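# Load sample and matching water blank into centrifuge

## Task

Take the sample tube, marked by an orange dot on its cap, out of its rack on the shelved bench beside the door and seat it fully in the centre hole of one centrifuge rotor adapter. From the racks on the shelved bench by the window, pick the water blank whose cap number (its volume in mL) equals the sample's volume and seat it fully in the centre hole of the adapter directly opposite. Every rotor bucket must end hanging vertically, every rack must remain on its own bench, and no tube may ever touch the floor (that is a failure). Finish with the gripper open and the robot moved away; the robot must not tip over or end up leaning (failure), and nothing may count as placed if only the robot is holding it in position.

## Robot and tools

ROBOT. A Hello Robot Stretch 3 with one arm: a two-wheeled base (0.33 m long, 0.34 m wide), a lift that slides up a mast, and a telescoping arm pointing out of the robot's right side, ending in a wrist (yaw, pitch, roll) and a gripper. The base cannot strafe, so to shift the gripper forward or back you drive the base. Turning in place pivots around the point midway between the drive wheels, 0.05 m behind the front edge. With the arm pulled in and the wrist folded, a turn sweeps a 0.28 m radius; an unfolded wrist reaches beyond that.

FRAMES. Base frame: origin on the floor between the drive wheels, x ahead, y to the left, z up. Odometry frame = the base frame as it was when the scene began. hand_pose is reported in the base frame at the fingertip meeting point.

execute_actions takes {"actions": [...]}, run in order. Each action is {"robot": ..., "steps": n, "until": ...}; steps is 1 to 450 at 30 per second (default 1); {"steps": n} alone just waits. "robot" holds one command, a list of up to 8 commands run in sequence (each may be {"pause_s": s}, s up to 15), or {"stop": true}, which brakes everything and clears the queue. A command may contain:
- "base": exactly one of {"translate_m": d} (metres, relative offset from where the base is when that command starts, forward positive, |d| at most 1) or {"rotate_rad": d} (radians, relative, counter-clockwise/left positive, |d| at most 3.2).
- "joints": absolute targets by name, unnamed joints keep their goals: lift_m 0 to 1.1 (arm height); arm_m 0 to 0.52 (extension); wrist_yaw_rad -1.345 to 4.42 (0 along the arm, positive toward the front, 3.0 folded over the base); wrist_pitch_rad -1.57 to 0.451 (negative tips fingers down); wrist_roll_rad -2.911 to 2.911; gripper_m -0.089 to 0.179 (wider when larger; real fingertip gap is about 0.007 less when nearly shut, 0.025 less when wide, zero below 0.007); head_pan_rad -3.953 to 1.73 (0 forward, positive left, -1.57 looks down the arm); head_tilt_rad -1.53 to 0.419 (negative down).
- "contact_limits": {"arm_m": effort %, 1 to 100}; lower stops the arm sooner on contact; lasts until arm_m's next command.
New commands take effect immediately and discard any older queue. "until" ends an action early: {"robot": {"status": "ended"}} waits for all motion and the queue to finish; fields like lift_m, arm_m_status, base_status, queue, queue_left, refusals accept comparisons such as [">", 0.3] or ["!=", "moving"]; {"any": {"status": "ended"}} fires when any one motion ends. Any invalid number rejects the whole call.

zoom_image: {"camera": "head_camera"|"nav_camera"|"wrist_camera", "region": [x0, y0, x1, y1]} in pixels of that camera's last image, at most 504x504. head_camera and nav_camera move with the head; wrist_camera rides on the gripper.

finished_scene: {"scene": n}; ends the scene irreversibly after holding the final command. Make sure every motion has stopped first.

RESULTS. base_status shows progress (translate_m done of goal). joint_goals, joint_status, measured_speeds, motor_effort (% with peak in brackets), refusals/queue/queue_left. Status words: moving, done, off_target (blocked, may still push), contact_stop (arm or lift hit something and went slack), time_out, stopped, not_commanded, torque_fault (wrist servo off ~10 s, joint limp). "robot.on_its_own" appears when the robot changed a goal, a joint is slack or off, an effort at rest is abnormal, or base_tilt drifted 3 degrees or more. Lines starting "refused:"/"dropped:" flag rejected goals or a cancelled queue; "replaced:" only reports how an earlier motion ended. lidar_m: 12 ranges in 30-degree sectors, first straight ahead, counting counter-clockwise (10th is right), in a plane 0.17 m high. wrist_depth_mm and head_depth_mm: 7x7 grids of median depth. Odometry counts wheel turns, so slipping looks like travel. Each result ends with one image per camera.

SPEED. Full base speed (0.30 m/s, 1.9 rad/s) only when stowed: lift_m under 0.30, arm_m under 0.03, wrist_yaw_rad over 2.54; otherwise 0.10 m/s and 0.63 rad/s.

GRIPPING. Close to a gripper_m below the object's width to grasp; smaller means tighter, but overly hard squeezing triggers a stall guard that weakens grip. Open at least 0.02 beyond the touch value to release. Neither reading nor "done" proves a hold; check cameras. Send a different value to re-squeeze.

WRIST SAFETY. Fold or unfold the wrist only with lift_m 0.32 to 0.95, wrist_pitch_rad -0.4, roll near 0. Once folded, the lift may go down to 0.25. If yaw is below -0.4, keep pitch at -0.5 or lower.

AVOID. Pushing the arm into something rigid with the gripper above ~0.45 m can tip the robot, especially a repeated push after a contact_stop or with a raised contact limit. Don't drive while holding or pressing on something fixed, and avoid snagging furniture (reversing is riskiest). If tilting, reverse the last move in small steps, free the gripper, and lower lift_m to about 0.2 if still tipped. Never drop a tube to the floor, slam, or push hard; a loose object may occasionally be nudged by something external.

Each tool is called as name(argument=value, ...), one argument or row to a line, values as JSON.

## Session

execute_actions(
  actions=[],
)

Scene clock: 0.00 s.
robot.base_odometry: x=+0.000 y=+0.000 heading=+0.000 (m, m, rad; robot's odometry frame)
robot.turned_by_wheels: +0.000 (rad since the last result)
robot.turned_by_imu: +0.000 (rad since the last result)
robot.base_tilt: forward=-1.3 right=+0.6 (deg)
robot.lidar_m: 1.37 1.37 1.59 1.89 2.25 2.05 1.10 1.09 1.27 1.70 1.78 2.28
robot.head_depth_mm: 2071 2097 2131 2126 2193 2220 2215 / 2013 2053 2075 2085 2110 2156 2156 / 1966 1658 2032 2042 2083 1435 2004 / 1880 1609 1630 1699 1486 1405 1419 / 1591 1586 1585 1922 1456 1366 1387 / 1541 1544 1563 1894 1577 1334 1354 / 1508 1520 1528 1845 1631 1297 1314
robot.base_status: not_commanded
robot.joint_positions: lift_m=+0.592 arm_m=+0.000 wrist_yaw_rad=+2.848 wrist_pitch_rad=-0.415 wrist_roll_rad=-0.011 gripper_m=+0.037 head_pan_rad=-0.006 head_tilt_rad=+0.002
robot.joint_goals: lift_m=+0.592 arm_m=+0.000 wrist_yaw_rad=+2.848 wrist_pitch_rad=-0.415 wrist_roll_rad=-0.011 gripper_m=+0.037 head_pan_rad=-0.006 head_tilt_rad=+0.002
robot.joint_status: lift_m=not_commanded arm_m=not_commanded wrist_yaw_rad=not_commanded wrist_pitch_rad=not_commanded wrist_roll_rad=not_commanded gripper_m=not_commanded head_pan_rad=not_commanded head_tilt_rad=not_commanded
robot.measured_speeds: translate_m=+0.000 rotate_rad=+0.000 lift_m=+0.000 arm_m=+0.000 wrist_yaw_rad=+0.000 wrist_pitch_rad=+0.000 wrist_roll_rad=+0.000 head_pan_rad=+0.000 head_tilt_rad=+0.000
robot: refusals=0 queue=idle queue_left=0
robot.motor_effort: left_wheel=+0 right_wheel=+0 lift_m=+24 arm_m=-1 wrist_yaw_rad=+0 wrist_pitch_rad=+4 wrist_roll_rad=+0 gripper_m=+0 head_pan_rad=+0 head_tilt_rad=+2 (%)
robot.hand_pose: x=+0.0437 y=+0.0702 z=+0.6056 quat_wxyz=(+0.245, +0.702, +0.045, +0.667) (m; robot's base frame)
robot.wrist_depth_mm: - - - - - - - / - - - - - - - / - - - - - - - / - - - - - - - / - - - - - - - / 919 - 965 940 - 918 927 / 818 - 777 799 762 795 788
pictures: head_camera (sideways: a quarter turn clockwise sets it upright), nav_camera (sideways: a quarter turn counterclockwise sets it upright), wrist_camera
camera_calibration (this result's frames):
head_camera: T_world_to_cam=[[-0.0237035, -0.0502789, -0.998454, 1.3187], [-0.0211249, 0.998537, -0.0497816, 0.070671], [0.999496, 0.0199122, -0.024731, -0.0129567], [0, 0, 0, 1]] pos_world=[0.0457009, -0.00400671, 1.31986]
nav_camera: T_world_to_cam=[[-0.00533274, 0.003254, 0.99998, -1.26466], [0.0150757, -0.999881, 0.00333408, 0.0433055], [0.999872, 0.0150932, 0.00528305, -0.0531002], [0, 0, 0, 1]] pos_world=[0.0456964, 0.048217, 1.26477]
wrist_camera: T_world_to_cam=[[0.972142, -0.234175, -0.0100599, -0.01041], [-0.133313, -0.517107, -0.845475, 0.587934], [0.192787, 0.823263, -0.53392, 0.423875], [0, 0, 0, 1]] pos_world=[0.00678133, -0.0473739, 0.723295]
Images, in order (width x height): head_camera 896x504, nav_camera 672x504, wrist_camera 644x364.

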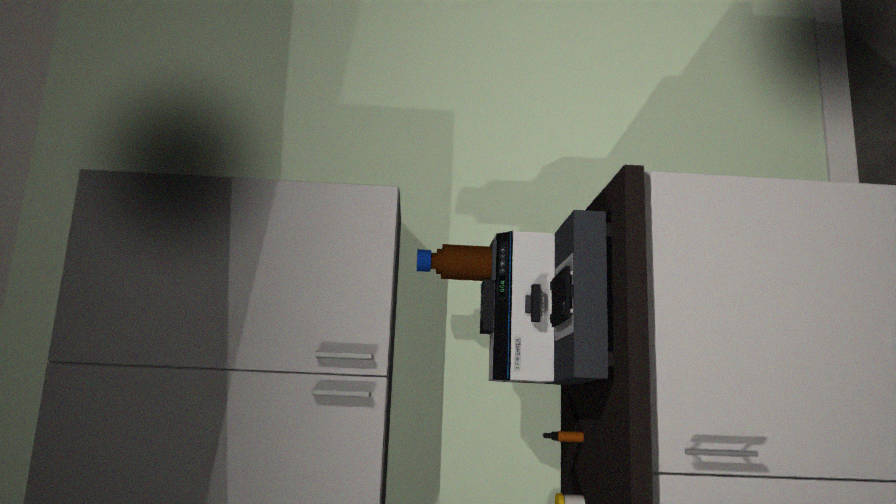

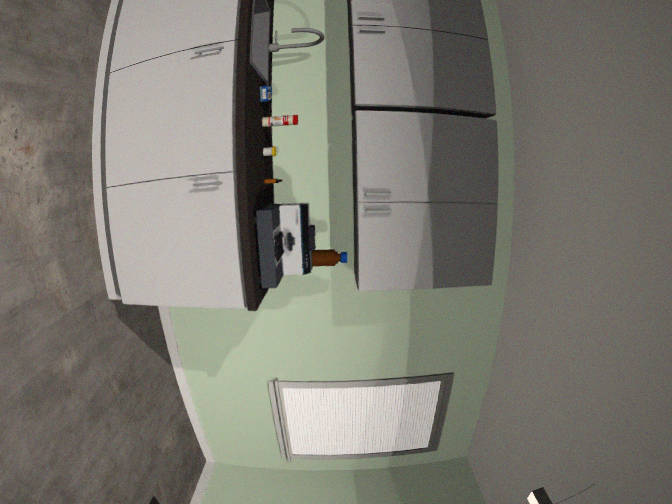

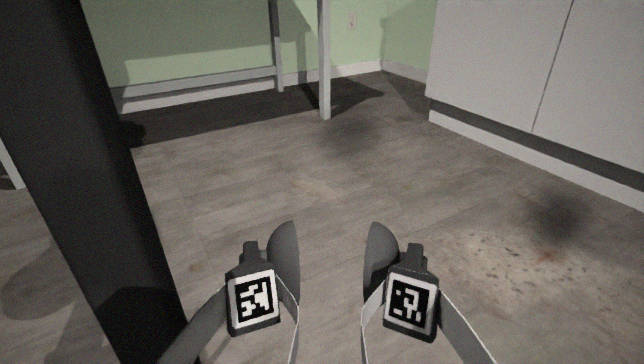

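execute_actions(
  actions=[
    {"robot":{"joints":{"head_pan_rad":-1.57,"head_tilt_rad":-0.4}},"steps":200,"until":{"robot":{"status":"ended"}}},
  ],
)

execute_actions(
  actions=[
    {"robot":{"joints":{"head_pan_rad":-3.14}},"steps":200,"until":{"robot":{"status":"ended"}}},
  ],
)

execute_actions(
  actions=[
    {"robot":{"joints":{"head_pan_rad":1.57}},"steps":200,"until":{"robot":{"status":"ended"}}},
  ],
)

Scene clock: 4.77 s.
robot.base_odometry: x=+0.000 y=+0.000 heading=+0.000 (m, m, rad; robot's odometry frame)
robot.turned_by_wheels: +0.000 (rad since the last result)
robot.turned_by_imu: +0.001 (rad since the last result)
robot.base_tilt: forward=-1.3 right=+0.6 (deg)
robot.lidar_m: 1.37 1.37 1.59 1.89 2.24 2.05 1.10 1.09 1.27 1.70 1.78 2.29
robot.head_depth_mm: 2270 2429 2633 2858 2241 1758 1428 / 2189 2393 2503 2730 2126 1744 1421 / 2167 2313 2126 2660 2241 1733 1418 / 2145 2271 2121 2675 2200 1722 1410 / 2091 2248 2069 1951 2130 1710 1403 / 2031 2195 2031 2486 2173 1709 1400 / 2031 2184 2011 2500 2174 1710 1400
robot.base_status: not_commanded
robot.joint_positions: lift_m=+0.592 arm_m=+0.000 wrist_yaw_rad=+2.848 wrist_pitch_rad=-0.415 wrist_roll_rad=-0.011 gripper_m=+0.037 head_pan_rad=-1.563 head_tilt_rad=-0.395
robot.joint_goals: lift_m=+0.592 arm_m=+0.000 wrist_yaw_rad=+2.848 wrist_pitch_rad=-0.415 wrist_roll_rad=-0.011 gripper_m=+0.037 head_pan_rad=-1.570 head_tilt_rad=-0.400
robot.joint_status: lift_m=not_commanded arm_m=not_commanded wrist_yaw_rad=not_commanded wrist_pitch_rad=not_commanded wrist_roll_rad=not_commanded gripper_m=not_commanded head_pan_rad=done head_tilt_rad=done
robot.measured_speeds: translate_m=+0.000 rotate_rad=+0.000 lift_m=+0.000 arm_m=+0.000 wrist_yaw_rad=+0.000 wrist_pitch_rad=+0.000 wrist_roll_rad=+0.000 head_pan_rad=+0.000 head_tilt_rad=+0.000
robot: refusals=0 queue=done queue_left=0
robot.motor_effort: left_wheel=+0(0) right_wheel=+1(0) lift_m=+24(23) arm_m=+0(1) wrist_yaw_rad=+0(0) wrist_pitch_rad=+4(4) wrist_roll_rad=+0(0) gripper_m=+0(0) head_pan_rad=-3(34) head_tilt_rad=-2(18) (%)
robot.hand_pose: x=+0.0437 y=+0.0702 z=+0.6056 quat_wxyz=(+0.245, +0.702, +0.045, +0.667) (m; robot's base frame)
robot.wrist_depth_mm: - - - - - - - / - - - - - - - / - - - - - - - / - - - - - - - / - - - - - - - / 919 - 967 920 - 922 922 / 797 - 781 794 769 790 778
pictures: head_camera (sideways: a quarter turn clockwise sets it upright), nav_camera (sideways: a quarter turn counterclockwise sets it upright), wrist_camera
camera_calibration (this result's frames):
head_camera: T_world_to_cam=[[-0.0536968, 0.406589, -0.912032, 1.20587], [0.997991, 0.0526052, -0.0353061, 0.0455866], [0.0336226, -0.912095, -0.408597, 0.492573], [0, 0, 0, 1]] pos_world=[0.00269496, -0.0434194, 1.30267]
nav_camera: T_world_to_cam=[[0.00628078, -0.381051, 0.924533, -1.166], [-0.999563, -0.0291144, -0.00520917, 0.0606167], [0.0289022, -0.924096, -0.381067, 0.455709], [0, 0, 0, 1]] pos_world=[0.0547426, -0.0214226, 1.25198]
wrist_camera: T_world_to_cam=[[0.972142, -0.234175, -0.0100598, -0.01041], [-0.133313, -0.517107, -0.845475, 0.587934], [0.192787, 0.823263, -0.53392, 0.423875], [0, 0, 0, 1]] pos_world=[0.00678135, -0.047374, 0.723295]
Images, in order (width x height): head_camera 896x504, nav_camera 672x504, wrist_camera 644x364.

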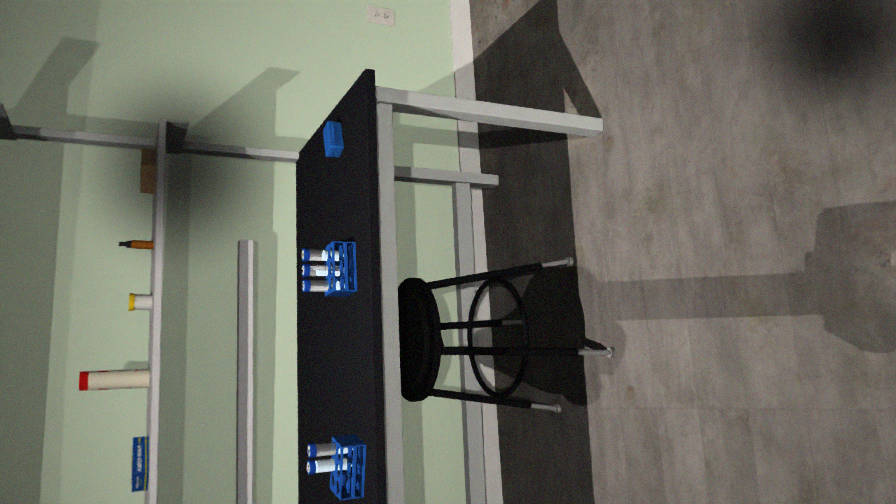

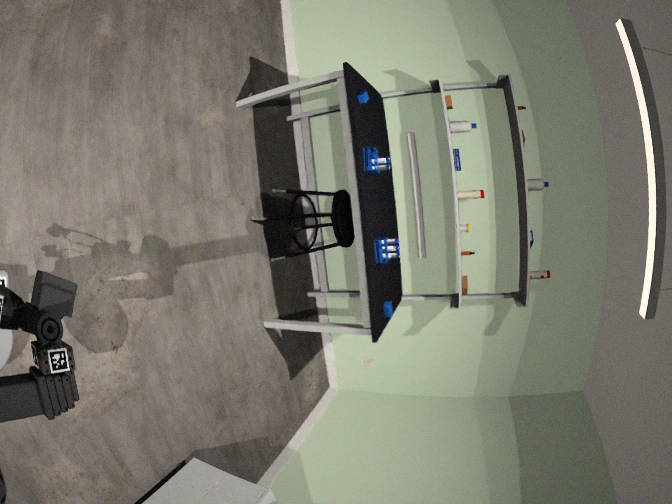

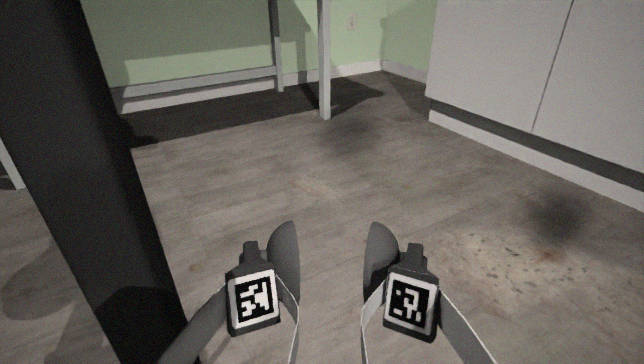

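Scene clock: 6.13 s.
robot.base_odometry: x=+0.000 y=+0.000 heading=+0.000 (m, m, rad; robot's odometry frame)
robot.turned_by_wheels: +0.000 (rad since the last result)
robot.turned_by_imu: +0.000 (rad since the last result)
robot.base_tilt: forward=-1.2 right=+0.5 (deg)
robot.lidar_m: 1.38 1.37 1.59 1.89 2.24 2.06 1.09 1.09 1.27 1.70 1.78 2.28
robot.head_depth_mm: 1695 1805 1947 2150 2253 1758 1427 / 1651 1776 1936 2123 2224 1742 1408 / 1611 1750 1909 2064 2215 1728 1403 / 1582 1701 1846 2020 2125 1722 1409 / 1568 1687 1805 1953 2043 1609 1412 / 1529 1638 1735 1568 1290 1385 1407 / 1458 1495 1585 1180 1236 1355 1390
robot.base_status: not_commanded
robot.joint_positions: lift_m=+0.592 arm_m=+0.000 wrist_yaw_rad=+2.848 wrist_pitch_rad=-0.415 wrist_roll_rad=-0.011 gripper_m=+0.037 head_pan_rad=-3.133 head_tilt_rad=-0.395
robot.joint_goals: lift_m=+0.592 arm_m=+0.000 wrist_yaw_rad=+2.848 wrist_pitch_rad=-0.415 wrist_roll_rad=-0.011 gripper_m=+0.037 head_pan_rad=-3.140 head_tilt_rad=-0.400
robot.joint_status: lift_m=not_commanded arm_m=not_commanded wrist_yaw_rad=not_commanded wrist_pitch_rad=not_commanded wrist_roll_rad=not_commanded gripper_m=not_commanded head_pan_rad=done head_tilt_rad=done
robot.measured_speeds: translate_m=+0.000 rotate_rad=+0.000 lift_m=+0.000 arm_m=+0.000 wrist_yaw_rad=+0.000 wrist_pitch_rad=+0.000 wrist_roll_rad=+0.000 head_pan_rad=+0.000 head_tilt_rad=+0.000
robot: refusals=0 queue=done queue_left=0
robot.motor_effort: left_wheel=+0(0) right_wheel=+0(0) lift_m=+23(24) arm_m=-1(1) wrist_yaw_rad=+1(0) wrist_pitch_rad=+4(4) wrist_roll_rad=+0(0) gripper_m=+0(0) head_pan_rad=-3(35) head_tilt_rad=-1(2) (%)
robot.hand_pose: x=+0.0437 y=+0.0702 z=+0.6056 quat_wxyz=(+0.245, +0.702, +0.045, +0.667) (m; robot's base frame)
robot.wrist_depth_mm: - - - - - - - / - - - - - - - / - - - - - - - / - - - - - - - / - - - - - - - / 959 - 960 924 - 928 926 / 801 - 777 803 770 789 791
pictures: head_camera (sideways: a quarter turn clockwise sets it upright), nav_camera (sideways: a quarter turn counterclockwise sets it upright), wrist_camera
camera_calibration (this result's frames):
head_camera: T_world_to_cam=[[0.406671, 0.0540187, -0.911976, 1.20299], [0.0533973, -0.997949, -0.0353, 0.0513408], [-0.912013, -0.0343416, -0.408721, 0.498503], [0, 0, 0, 1]] pos_world=[-0.0373222, 0.00337081, 1.30266]
nav_camera: T_world_to_cam=[[-0.381172, -0.0065825, 0.924481, -1.16357], [-0.0299023, 0.999539, -0.00521204, 0.0547055], [-0.924021, -0.0296308, -0.381193, 0.461686], [0, 0, 0, 1]] pos_world=[-0.0152774, -0.0486594, 1.25198]
wrist_camera: T_world_to_cam=[[0.972142, -0.234175, -0.0100598, -0.0104101], [-0.133313, -0.517107, -0.845475, 0.587934], [0.192787, 0.823263, -0.53392, 0.423875], [0, 0, 0, 1]] pos_world=[0.00678135, -0.047374, 0.723295]
Images, in order (width x height): head_camera 896x504, nav_camera 672x504, wrist_camera 644x364.

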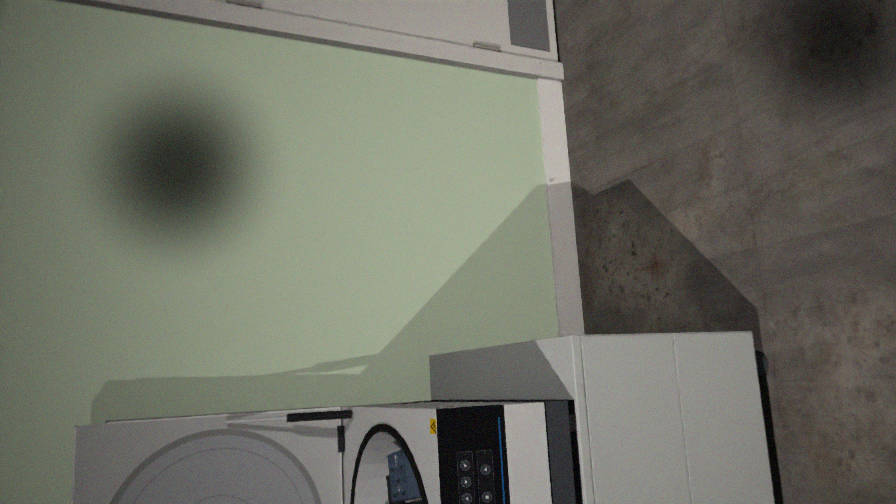

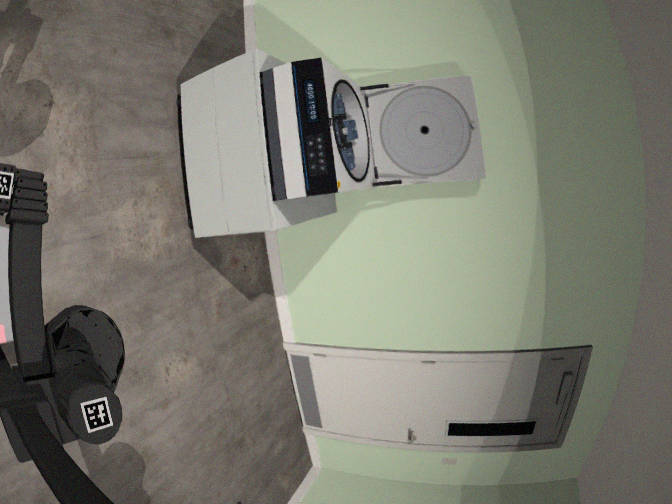

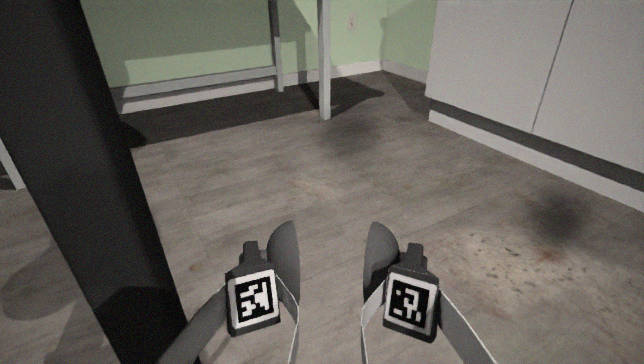

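Scene clock: 8.97 s.
robot.base_odometry: x=+0.000 y=+0.000 heading=+0.000 (m, m, rad; robot's odometry frame)
robot.turned_by_wheels: +0.000 (rad since the last result)
robot.turned_by_imu: +0.000 (rad since the last result)
robot.base_tilt: forward=-1.4 right=+0.6 (deg)
robot.lidar_m: 1.37 1.37 1.59 1.89 2.25 2.05 1.10 1.10 1.27 1.70 1.78 2.28
robot.head_depth_mm: 2218 2412 2602 2765 2167 1749 1418 / 2164 2337 1953 2811 2165 1744 1413 / 2155 2293 2131 2655 2208 1729 1421 / 2101 2256 2115 2602 2221 1709 1405 / 2068 2221 2059 2580 2193 1705 1403 / 2000 2148 2053 2520 2190 1701 1393 / 1969 2120 1685 2456 2169 1681 1397
robot.base_status: not_commanded
robot.joint_positions: lift_m=+0.592 arm_m=+0.000 wrist_yaw_rad=+2.848 wrist_pitch_rad=-0.415 wrist_roll_rad=-0.011 gripper_m=+0.037 head_pan_rad=+1.563 head_tilt_rad=-0.395
robot.joint_goals: lift_m=+0.592 arm_m=+0.000 wrist_yaw_rad=+2.848 wrist_pitch_rad=-0.415 wrist_roll_rad=-0.011 gripper_m=+0.037 head_pan_rad=+1.570 head_tilt_rad=-0.400
robot.joint_status: lift_m=not_commanded arm_m=not_commanded wrist_yaw_rad=not_commanded wrist_pitch_rad=not_commanded wrist_roll_rad=not_commanded gripper_m=not_commanded head_pan_rad=done head_tilt_rad=done
robot.measured_speeds: translate_m=+0.000 rotate_rad=+0.000 lift_m=+0.000 arm_m=+0.000 wrist_yaw_rad=+0.000 wrist_pitch_rad=+0.000 wrist_roll_rad=+0.000 head_pan_rad=+0.000 head_tilt_rad=+0.000
robot: refusals=0 queue=done queue_left=0
robot.motor_effort: left_wheel=+0(0) right_wheel=+0(0) lift_m=+24(24) arm_m=-1(1) wrist_yaw_rad=+0(0) wrist_pitch_rad=+4(4) wrist_roll_rad=+0(0) gripper_m=+0(0) head_pan_rad=+2(35) head_tilt_rad=-2(2) (%)
robot.hand_pose: x=+0.0437 y=+0.0702 z=+0.6056 quat_wxyz=(+0.245, +0.702, +0.045, +0.667) (m; robot's base frame)
robot.wrist_depth_mm: - - - - - - - / - - - - - - - / - - - - - - - / - - - - - - - / - - - - - - - / 927 - 964 923 - 920 907 / 814 - 780 802 774 792 794
pictures: head_camera (sideways: a quarter turn clockwise sets it upright), nav_camera (sideways: a quarter turn counterclockwise sets it upright), wrist_camera
camera_calibration (this result's frames):
head_camera: T_world_to_cam=[[0.0471574, -0.407524, -0.911976, 1.20519], [-0.998707, -0.0365713, -0.0353, 0.0577586], [-0.0189666, 0.912462, -0.408721, 0.493056], [0, 0, 0, 1]] pos_world=[0.0102021, 0.0433592, 1.30266]
nav_camera: T_world_to_cam=[[-0.000157677, 0.381228, 0.924481, -1.1659], [0.999901, 0.0130528, -0.00521204, 0.0484237], [-0.014054, 0.924389, -0.381193, 0.456135], [0, 0, 0, 1]] pos_world=[-0.0421922, 0.0221944, 1.25198]
wrist_camera: T_world_to_cam=[[0.972142, -0.234175, -0.0100598, -0.01041], [-0.133313, -0.517107, -0.845475, 0.587934], [0.192787, 0.823263, -0.53392, 0.423875], [0, 0, 0, 1]] pos_world=[0.00678135, -0.047374, 0.723295]
Images, in order (width x height): head_camera 896x504, nav_camera 672x504, wrist_camera 644x364.

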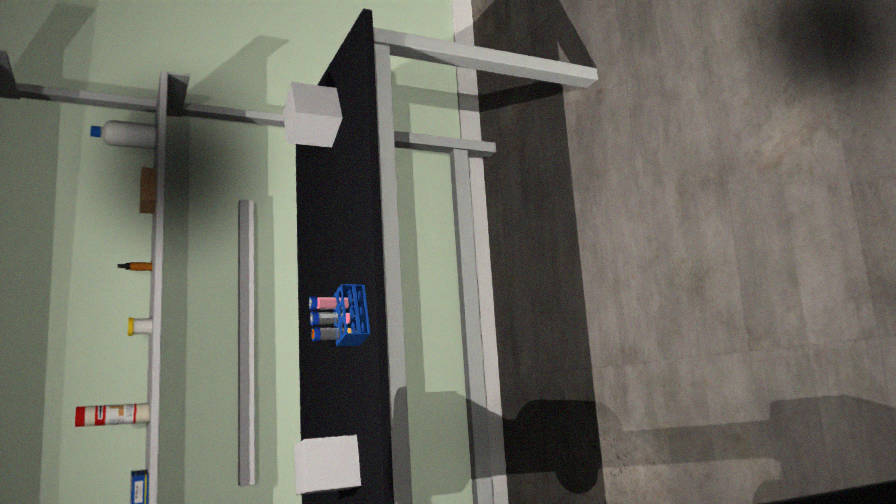

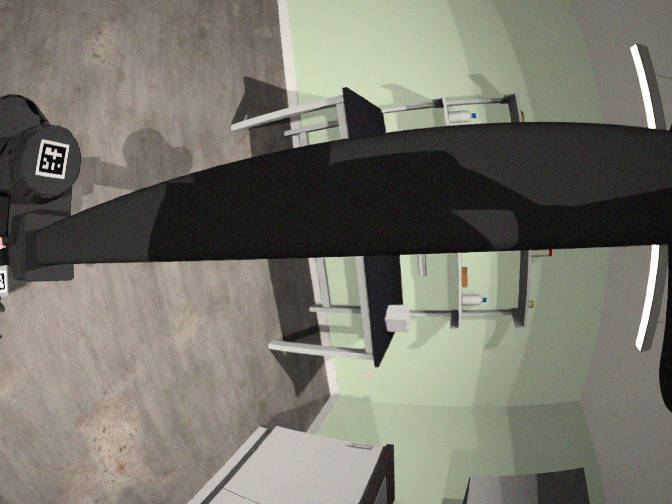

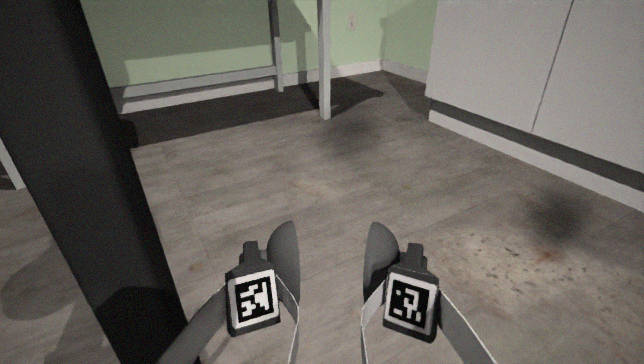

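execute_actions(
  actions=[
    {"robot":[{"joints":{"lift_m":0.27}},{"base":{"rotate_rad":1.785}},{"base":{"translate_m":0.6}},{"base":{"translate_m":0.577}},{"base":{"rotate_rad":1.357}},{"joints":{"lift_m":0.9,"head_pan_rad":-1.57,"head_tilt_rad":-0.6}},{"joints":{"wrist_yaw_rad":1.2,"gripper_m":0.09}},{"joints":{"lift_m":1.09,"wrist_pitch_rad":-1.57}}],"steps":450,"until":{"robot":{"status":"ended"}}},
    {"steps":450,"until":{"robot":{"status":"ended"}}},
    {"robot":[{"joints":{"wrist_yaw_rad":0,"wrist_roll_rad":0}},{"joints":{"arm_m":0.45}}],"steps":450,"until":{"robot":{"status":"ended"}}},
  ],
)

Scene clock: 49.40 s.
robot.base_odometry: x=-0.250 y=+1.150 heading=-3.141 (m, m, rad; robot's odometry frame)
robot.turned_by_wheels: +3.142 (rad since the last result)
robot.turned_by_imu: +3.156 (rad since the last result)
robot.base_tilt: forward=-1.4 right=+0.7 (deg)
robot.lidar_m: 1.85 1.85 1.60 2.92 3.16 1.52 1.31 0.97 1.24 1.06 1.06 0.65
robot.head_depth_mm: 1097 1190 1206 905 726 1399 1257 / - 1157 1201 902 702 1367 1252 / 900 - 1174 900 656 644 1254 / 1032 1110 1194 894 659 629 1254 / 1004 1083 1190 891 716 626 1240 / 991 1066 1167 889 712 610 1247 / 970 1040 1144 886 710 593 1240
robot.base_status: done (rotate_rad +1.3569 of +1.3570)
robot.joint_positions: lift_m=+1.089 arm_m=+0.450 wrist_yaw_rad=+0.000 wrist_pitch_rad=-1.565 wrist_roll_rad=-0.005 gripper_m=+0.090 head_pan_rad=-1.563 head_tilt_rad=-0.593
robot.joint_goals: lift_m=+1.090 arm_m=+0.450 wrist_yaw_rad=+0.000 wrist_pitch_rad=-1.570 wrist_roll_rad=+0.000 gripper_m=+0.090 head_pan_rad=-1.570 head_tilt_rad=-0.600
robot.joint_status: lift_m=done arm_m=done wrist_yaw_rad=done wrist_pitch_rad=done wrist_roll_rad=done gripper_m=done head_pan_rad=done head_tilt_rad=done
robot.measured_speeds: translate_m=+0.000 rotate_rad=+0.000 lift_m=+0.000 arm_m=+0.000 wrist_yaw_rad=+0.000 wrist_pitch_rad=+0.000 wrist_roll_rad=+0.000 head_pan_rad=+0.000 head_tilt_rad=+0.000
robot: refusals=0 queue=done queue_left=0
robot.motor_effort: left_wheel=-2(8) right_wheel=+3(13) lift_m=+32(36) arm_m=+4(5) wrist_yaw_rad=+0(3) wrist_pitch_rad=-2(4) wrist_roll_rad=+2(2) gripper_m=+0(80) head_pan_rad=-4(36) head_tilt_rad=-2(13) (%)
robot.hand_pose: x=-0.0216 y=-0.5721 z=+0.9718 quat_wxyz=(+0.503, +0.500, -0.500, -0.498) (m; robot's base frame)
robot.wrist_depth_mm: 361 356 351 348 348 344 338 / 370 364 359 356 353 350 342 / 374 371 367 362 358 354 350 / 381 377 371 371 367 358 358 / 375 385 377 345 370 365 362 / 395 391 383 259 322 370 - / 405 404 395 390 - - -
pictures: head_camera (sideways: a quarter turn clockwise sets it upright), nav_camera (sideways: a quarter turn counterclockwise sets it upright), wrist_camera
camera_calibration (this result's frames):
head_camera: T_world_to_cam=[[-0.054837, 0.577969, -0.814214, 1.07831], [0.997966, 0.0582681, -0.0258511, 0.0332696], [0.0325016, -0.813975, -0.579989, 0.715586], [0, 0, 0, 1]] pos_world=[0.00267173, -0.042699, 1.29387]
nav_camera: T_world_to_cam=[[0.007454, -0.555375, 0.831567, -1.04475], [-0.999585, -0.0272703, -0.00925279, 0.0658793], [0.0278158, -0.831153, -0.555348, 0.68249], [0, 0, 0, 1]] pos_world=[0.0546556, -0.0111795, 1.24841]
wrist_camera: T_world_to_cam=[[-0.998432, -0.00736808, -0.0554904, 0.0376836], [-0.0151649, 0.989832, 0.141429, 0.462315], [0.0538841, 0.142049, -0.988392, 1.20965], [0, 0, 0, 1]] pos_world=[-0.0205453, -0.629166, 1.13231]
Images, in order (width x height): head_camera 896x504, nav_camera 672x504, wrist_camera 644x364.

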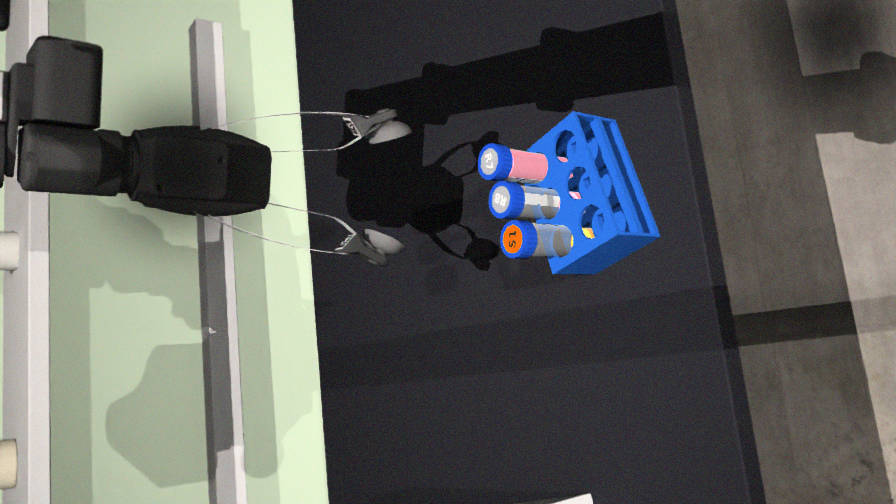

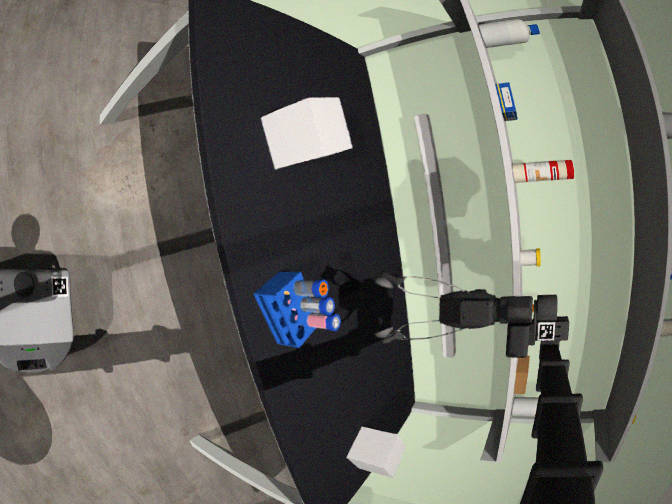

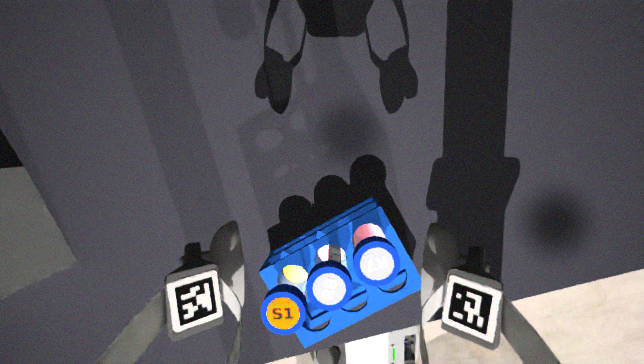

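execute_actions(
  actions=[
    {"robot":{"base":{"translate_m":0.043},"joints":{"arm_m":0.368,"wrist_roll_rad":1.06,"gripper_m":0.075}},"steps":300,"until":{"robot":{"status":"ended"}}},
    {"robot":{"joints":{"lift_m":1.01}},"steps":300,"until":{"robot":{"status":"ended"}}},
  ],
)

Scene clock: 61.80 s.
robot.base_odometry: x=-0.293 y=+1.150 heading=-3.141 (m, m, rad; robot's odometry frame)
robot.turned_by_wheels: +0.000 (rad since the last result)
robot.turned_by_imu: +0.001 (rad since the last result)
robot.base_tilt: forward=-1.2 right=+0.8 (deg)
robot.lidar_m: 1.81 1.81 1.58 2.91 3.17 1.57 1.35 1.01 1.23 1.05 1.05 0.61
robot.head_depth_mm: 761 1179 1210 905 719 1363 1257 / 742 - 1102 903 664 647 1257 / 910 - - 868 637 634 1251 / 1022 1095 1193 897 716 628 1249 / 1000 1071 1181 898 713 611 1241 / 983 1054 1158 889 712 595 1248 / 961 1034 1130 859 670 593 1241
robot.base_status: done (translate_m +0.0430 of +0.0430)
robot.joint_positions: lift_m=+1.011 arm_m=+0.368 wrist_yaw_rad=+0.000 wrist_pitch_rad=-1.565 wrist_roll_rad=+1.053 gripper_m=+0.075 head_pan_rad=-1.563 head_tilt_rad=-0.593
robot.joint_goals: lift_m=+1.010 arm_m=+0.368 wrist_yaw_rad=+0.000 wrist_pitch_rad=-1.570 wrist_roll_rad=+1.060 gripper_m=+0.075 head_pan_rad=-1.570 head_tilt_rad=-0.600
robot.joint_status: lift_m=done arm_m=done wrist_yaw_rad=done wrist_pitch_rad=done wrist_roll_rad=done gripper_m=done head_pan_rad=done head_tilt_rad=done
robot.measured_speeds: translate_m=+0.000 rotate_rad=+0.000 lift_m=+0.000 arm_m=+0.000 wrist_yaw_rad=+0.000 wrist_pitch_rad=+0.000 wrist_roll_rad=+0.000 head_pan_rad=+0.000 head_tilt_rad=+0.000
robot: refusals=0 queue=done queue_left=0
robot.motor_effort: left_wheel=-1(3) right_wheel=+3(9) lift_m=+11(31) arm_m=-5(5) wrist_yaw_rad=+0(0) wrist_pitch_rad=-2(2) wrist_roll_rad=+3(4) gripper_m=+0(62) head_pan_rad=-4(3) head_tilt_rad=-2(2) (%)
robot.hand_pose: x=-0.0216 y=-0.4905 z=+0.8929 quat_wxyz=(+0.182, +0.180, -0.685, -0.682) (m; robot's base frame)
robot.wrist_depth_mm: 287 281 280 274 271 271 937 / 290 289 282 164 272 958 977 / 298 294 290 225 277 - 985 / 304 299 295 199 282 - - / 308 306 300 174 286 - - / 314 312 - 303 299 - - / 324 318 316 308 307 - -
pictures: head_camera (sideways: a quarter turn clockwise sets it upright), nav_camera (sideways: a quarter turn counterclockwise sets it upright), wrist_camera
camera_calibration (this result's frames):
head_camera: T_world_to_cam=[[-0.0548372, 0.57797, -0.814214, 1.07831], [0.997966, 0.0582684, -0.0258511, 0.0332695], [0.0325018, -0.813975, -0.579989, 0.715586], [0, 0, 0, 1]] pos_world=[0.00267174, -0.042699, 1.29387]
nav_camera: T_world_to_cam=[[0.00745414, -0.555375, 0.831567, -1.04475], [-0.999585, -0.0272705, -0.0092528, 0.0658793], [0.027816, -0.831153, -0.555348, 0.68249], [0, 0, 0, 1]] pos_world=[0.0546556, -0.0111795, 1.24841]
wrist_camera: T_world_to_cam=[[-0.495949, 0.866237, -0.0605684, 0.477857], [0.85451, 0.499259, 0.143364, 0.169196], [0.154426, 0.0193447, -0.987815, 1.06158], [0, 0, 0, 1]] pos_world=[-0.0715222, -0.518946, 1.05333]
Images, in order (width x height): head_camera 896x504, nav_camera 672x504, wrist_camera 644x364.

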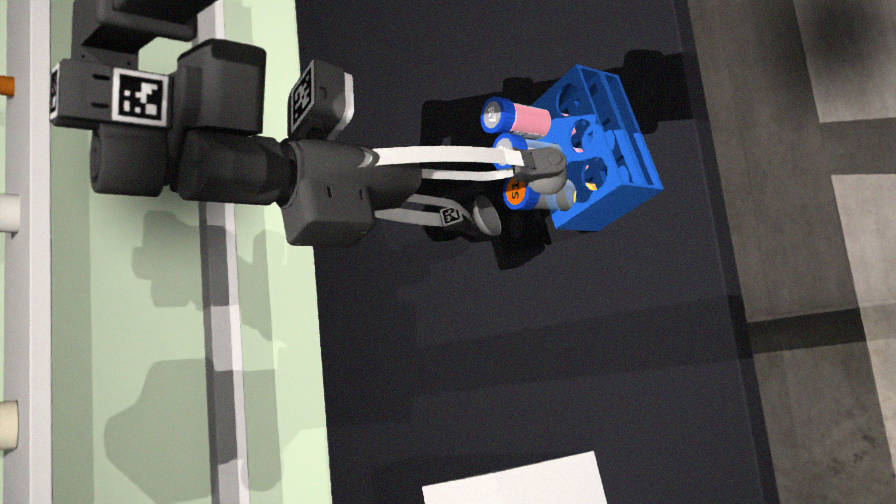

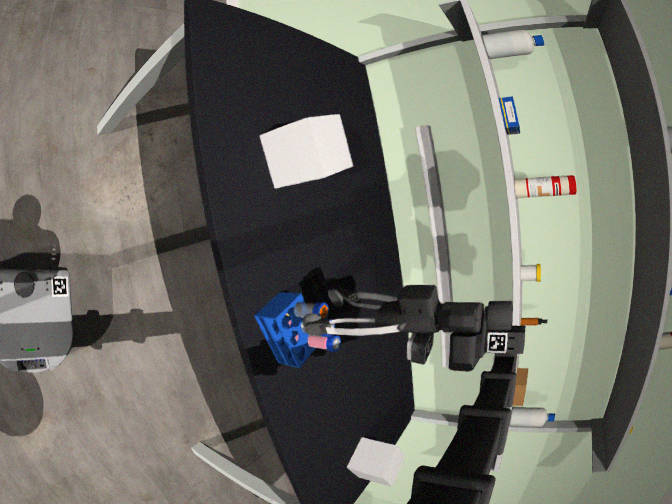

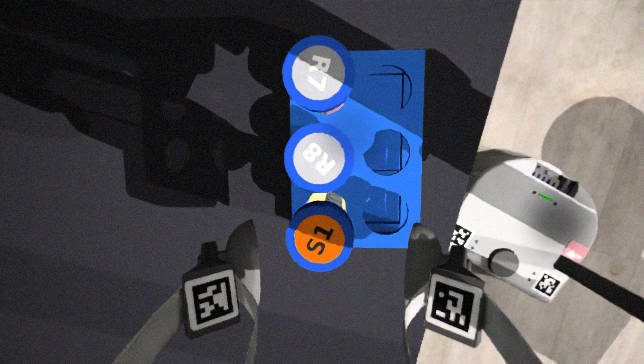

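execute_actions(
  actions=[
    {"robot":[{"joints":{"arm_m":0.378}},{"joints":{"lift_m":0.978}},{"joints":{"gripper_m":0.015}},{"pause_s":0.5},{"joints":{"lift_m":1.09}},{"joints":{"wrist_roll_rad":0,"head_tilt_rad":-0.35,"arm_m":0.45}}],"steps":450,"until":{"robot":{"status":"ended"}}},
  ],
)

zoom_image(
  camera="head_camera",
  region=[400,100,800,350],
)

Scene clock: 73.17 s.
robot.base_odometry: x=-0.293 y=+1.150 heading=-3.141 (m, m, rad; robot's odometry frame)
robot.turned_by_wheels: +0.000 (rad since the last result)
robot.turned_by_imu: +0.002 (rad since the last result)
robot.base_tilt: forward=-1.2 right=+0.7 (deg)
robot.lidar_m: 1.81 1.81 1.57 2.91 3.18 1.57 1.35 1.01 1.23 1.05 1.05 0.61
robot.head_depth_mm: 1076 1017 1246 1323 987 750 608 / 1053 - 1226 1297 977 642 590 / 1035 1075 - 1247 895 719 572 / 1013 1054 1171 1234 929 740 600 / 991 1043 1149 1219 957 739 599 / 959 809 1114 1186 952 733 596 / 952 991 1101 1171 953 708 595
robot.base_status: done (translate_m +0.0430 of +0.0430)
robot.joint_positions: lift_m=+1.089 arm_m=+0.450 wrist_yaw_rad=+0.000 wrist_pitch_rad=-1.565 wrist_roll_rad=+0.007 gripper_m=+0.015 head_pan_rad=-1.563 head_tilt_rad=-0.359
robot.joint_goals: lift_m=+1.090 arm_m=+0.450 wrist_yaw_rad=+0.000 wrist_pitch_rad=-1.570 wrist_roll_rad=+0.000 gripper_m=+0.015 head_pan_rad=-1.570 head_tilt_rad=-0.350
robot.joint_status: lift_m=done arm_m=done wrist_yaw_rad=done wrist_pitch_rad=done wrist_roll_rad=done gripper_m=done head_pan_rad=done head_tilt_rad=done
robot.measured_speeds: translate_m=+0.000 rotate_rad=+0.000 lift_m=+0.000 arm_m=+0.000 wrist_yaw_rad=+0.000 wrist_pitch_rad=+0.000 wrist_roll_rad=+0.000 head_pan_rad=+0.000 head_tilt_rad=+0.000
robot: refusals=0 queue=done queue_left=0
robot.motor_effort: left_wheel=-2(1) right_wheel=+3(3) lift_m=+32(31) arm_m=+4(3) wrist_yaw_rad=+0(0) wrist_pitch_rad=-2(2) wrist_roll_rad=-3(6) gripper_m=-8(83) head_pan_rad=-4(3) head_tilt_rad=+3(15) (%)
robot.hand_pose: x=-0.0216 y=-0.5721 z=+0.9718 quat_wxyz=(+0.500, +0.497, -0.503, -0.501) (m; robot's base frame)
robot.wrist_depth_mm: 360 358 355 350 344 343 340 / 370 366 358 355 350 346 345 / 375 369 367 360 360 356 349 / 376 377 372 367 361 360 357 / 334 386 383 168 310 365 362 / 317 389 387 140 - 373 370 / 404 399 396 392 - - -
pictures: head_camera (sideways: a quarter turn clockwise sets it upright), nav_camera (sideways: a quarter turn counterclockwise sets it upright), wrist_camera
camera_calibration (this result's frames):
head_camera: T_world_to_cam=[[-0.0532805, 0.373994, -0.925899, 1.22397], [0.998022, 0.0509126, -0.036866, 0.0476189], [0.0333523, -0.926033, -0.375967, 0.450112], [0, 0, 0, 1]] pos_world=[0.00267662, -0.0433622, 1.30425]
nav_camera: T_world_to_cam=[[0.00587177, -0.348009, 0.937473, -1.18289], [-0.999573, -0.0288736, -0.00445773, 0.0596387], [0.0286195, -0.937047, -0.34803, 0.412717], [0, 0, 0, 1]] pos_world=[0.0547471, -0.023199, 1.25283]
wrist_camera: T_world_to_cam=[[-0.998447, 0.00409818, -0.055552, 0.0443005], [-0.00380536, 0.989942, 0.141424, 0.462626], [0.0555728, 0.141416, -0.988389, 1.20932], [0, 0, 0, 1]] pos_world=[-0.0212129, -0.629171, 1.13231]
Images, in order (width x height): head_camera 896x504, nav_camera 672x504, wrist_camera 644x364.

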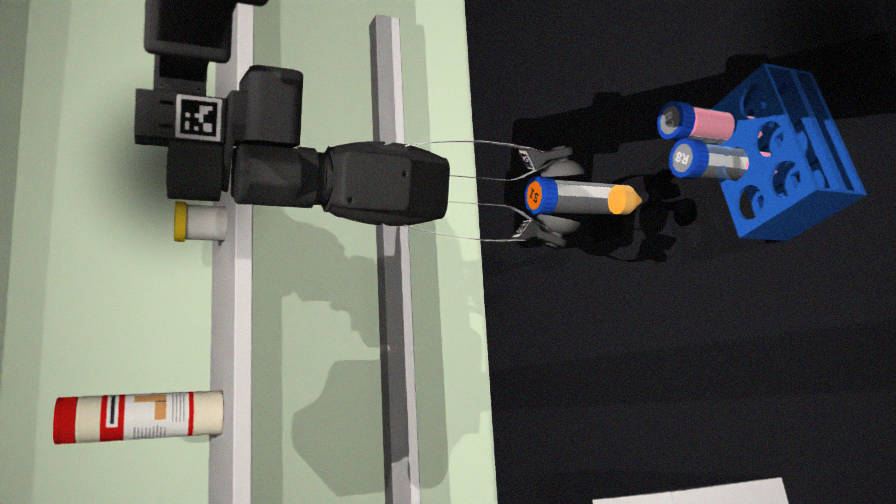

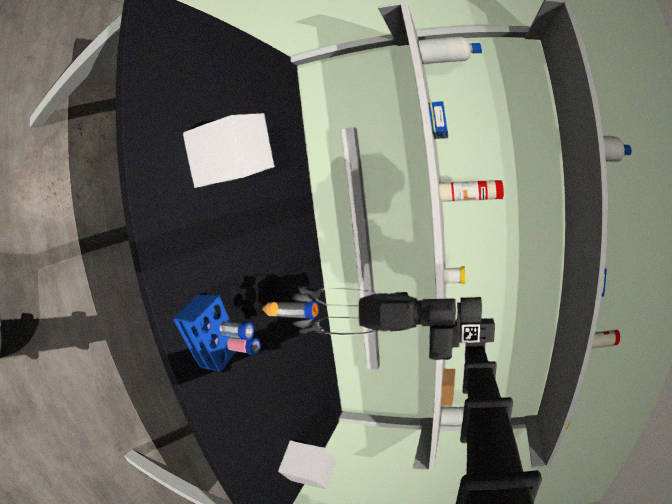

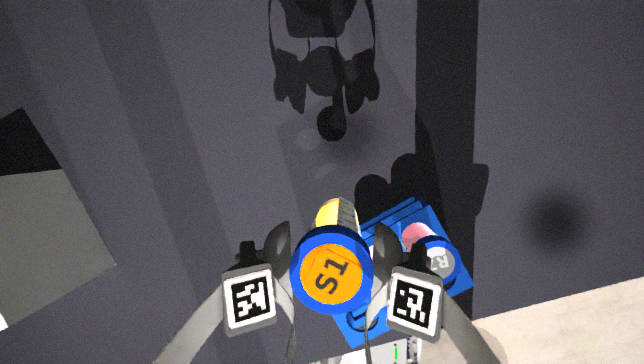

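Region (400, 100, 800, 350) of head_camera's 896x504 image, scaled by 1.260, with more detail than that image has; it fills the top 315 rows of this view, and the rest is white.

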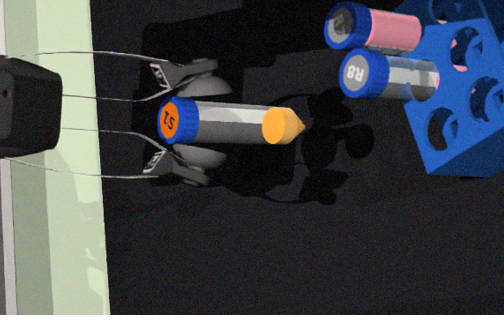

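execute_actions(
  actions=[
    {"robot":[{"joints":{"arm_m":0.0,"head_tilt_rad":-0.75}},{"base":{"rotate_rad":1.283}},{"base":{"translate_m":0.8}},{"base":{"translate_m":0.71}},{"base":{"rotate_rad":0.288}},{"base":{"translate_m":0.25}},{"joints":{"arm_m":0.45}}],"steps":450,"until":{"robot":{"status":"ended"}}},
    {"steps":450,"until":{"robot":{"status":"ended"}}},
  ],
)

Scene clock: 112.13 s.
robot.base_odometry: x=-0.722 y=-0.548 heading=-1.571 (m, m, rad; robot's odometry frame)
robot.turned_by_wheels: +1.571 (rad since the last result)
robot.turned_by_imu: +1.586 (rad since the last result)
robot.base_tilt: forward=-1.2 right=+0.7 (deg)
robot.lidar_m: 1.88 1.28 2.00 2.23 2.23 2.57 1.96 1.92 0.28 0.24 0.24 0.28
robot.head_depth_mm: - - - - - - - / - - - - - - - / 748 841 867 - - - - / 731 835 887 753 640 548 628 / 715 818 884 727 644 529 653 / 706 802 864 764 647 521 613 / 691 786 836 767 658 515 582
robot.base_status: done (translate_m +0.2500 of +0.2500)
robot.joint_positions: lift_m=+1.089 arm_m=+0.000 wrist_yaw_rad=+0.000 wrist_pitch_rad=-1.565 wrist_roll_rad=+0.005 gripper_m=+0.015 head_pan_rad=-1.563 head_tilt_rad=-0.741
robot.joint_goals: lift_m=+1.090 arm_m=+0.450 wrist_yaw_rad=+0.000 wrist_pitch_rad=-1.570 wrist_roll_rad=+0.000 gripper_m=+0.015 head_pan_rad=-1.570 head_tilt_rad=-0.750
robot.joint_status: lift_m=done arm_m=moving wrist_yaw_rad=done wrist_pitch_rad=done wrist_roll_rad=done gripper_m=done head_pan_rad=done head_tilt_rad=done
robot.measured_speeds: translate_m=+0.000 rotate_rad=+0.000 lift_m=+0.000 arm_m=+0.003 wrist_yaw_rad=+0.000 wrist_pitch_rad=+0.000 wrist_roll_rad=+0.000 head_pan_rad=+0.000 head_tilt_rad=+0.000
robot: refusals=0 queue=running queue_left=0
robot.motor_effort: left_wheel=-2(5) right_wheel=+3(7) lift_m=+32(32) arm_m=+3(5) wrist_yaw_rad=+0(0) wrist_pitch_rad=-2(2) wrist_roll_rad=-2(3) gripper_m=-8(8) head_pan_rad=-2(3) head_tilt_rad=-3(18) (%)
robot.hand_pose: x=-0.0216 y=-0.1228 z=+0.9718 quat_wxyz=(+0.500, +0.497, -0.502, -0.500) (m; robot's base frame)
robot.wrist_depth_mm: 322 315 313 339 378 536 - / 324 343 384 456 685 - - / - 444 644 - - - - / - - - - - - - / - - - 144 - - - / - - - 140 - - - / - - - - - - -
pictures: head_camera (sideways: a quarter turn clockwise sets it upright), nav_camera (sideways: a quarter turn counterclockwise sets it upright), wrist_camera
camera_calibration (this result's frames):
head_camera: T_world_to_cam=[[-0.0556674, 0.691683, -0.720053, 0.95558], [0.997945, 0.0614728, -0.0181005, 0.023175], [0.0317439, -0.719581, -0.693683, 0.863485], [0, 0, 0, 1]] pos_world=[0.00265688, -0.0410357, 1.28747]
nav_camera: T_world_to_cam=[[0.00830683, -0.671895, 0.7406, -0.926178], [-0.999599, -0.0256388, -0.0120484, 0.0695169], [0.0270833, -0.740203, -0.671838, 0.834033], [0, 0, 0, 1]] pos_world=[0.0545942, -0.00315797, 1.2471]
wrist_camera: T_world_to_cam=[[-0.998454, 0.00195861, -0.0555414, 0.0421808], [-0.00593724, 0.9899, 0.14164, 0.0176396], [0.0552579, 0.141751, -0.988359, 1.1458], [0, 0, 0, 1]] pos_world=[-0.0210938, -0.179962, 1.1323]
Images, in order (width x height): head_camera 896x504, nav_camera 672x504, wrist_camera 644x364.

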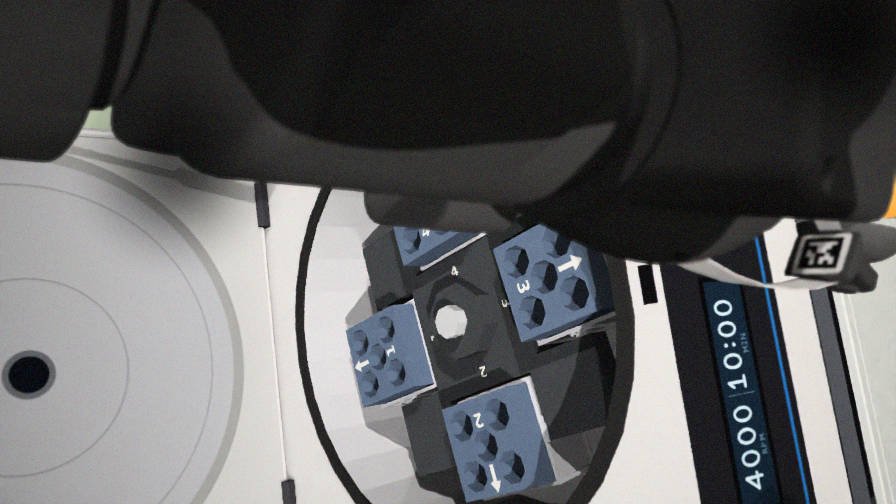

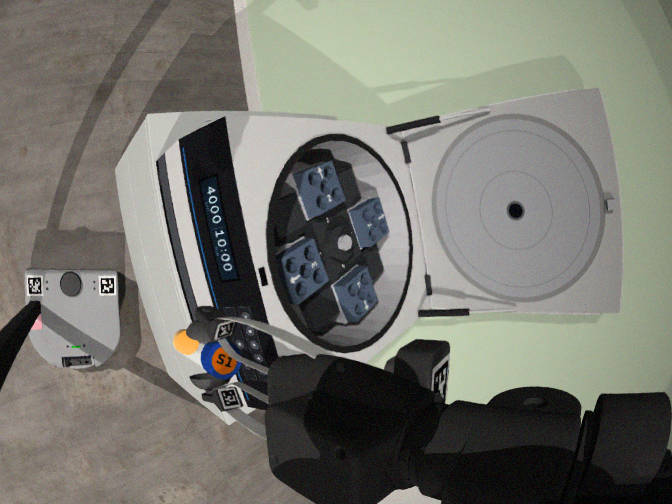

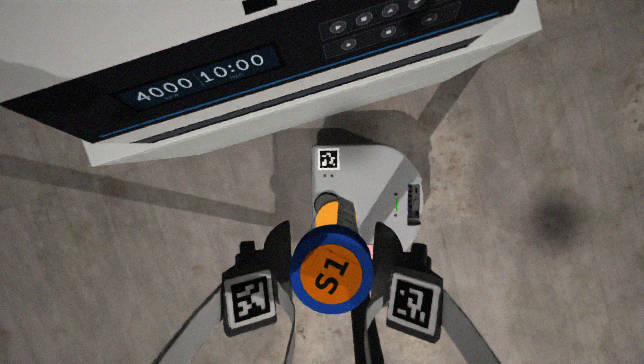

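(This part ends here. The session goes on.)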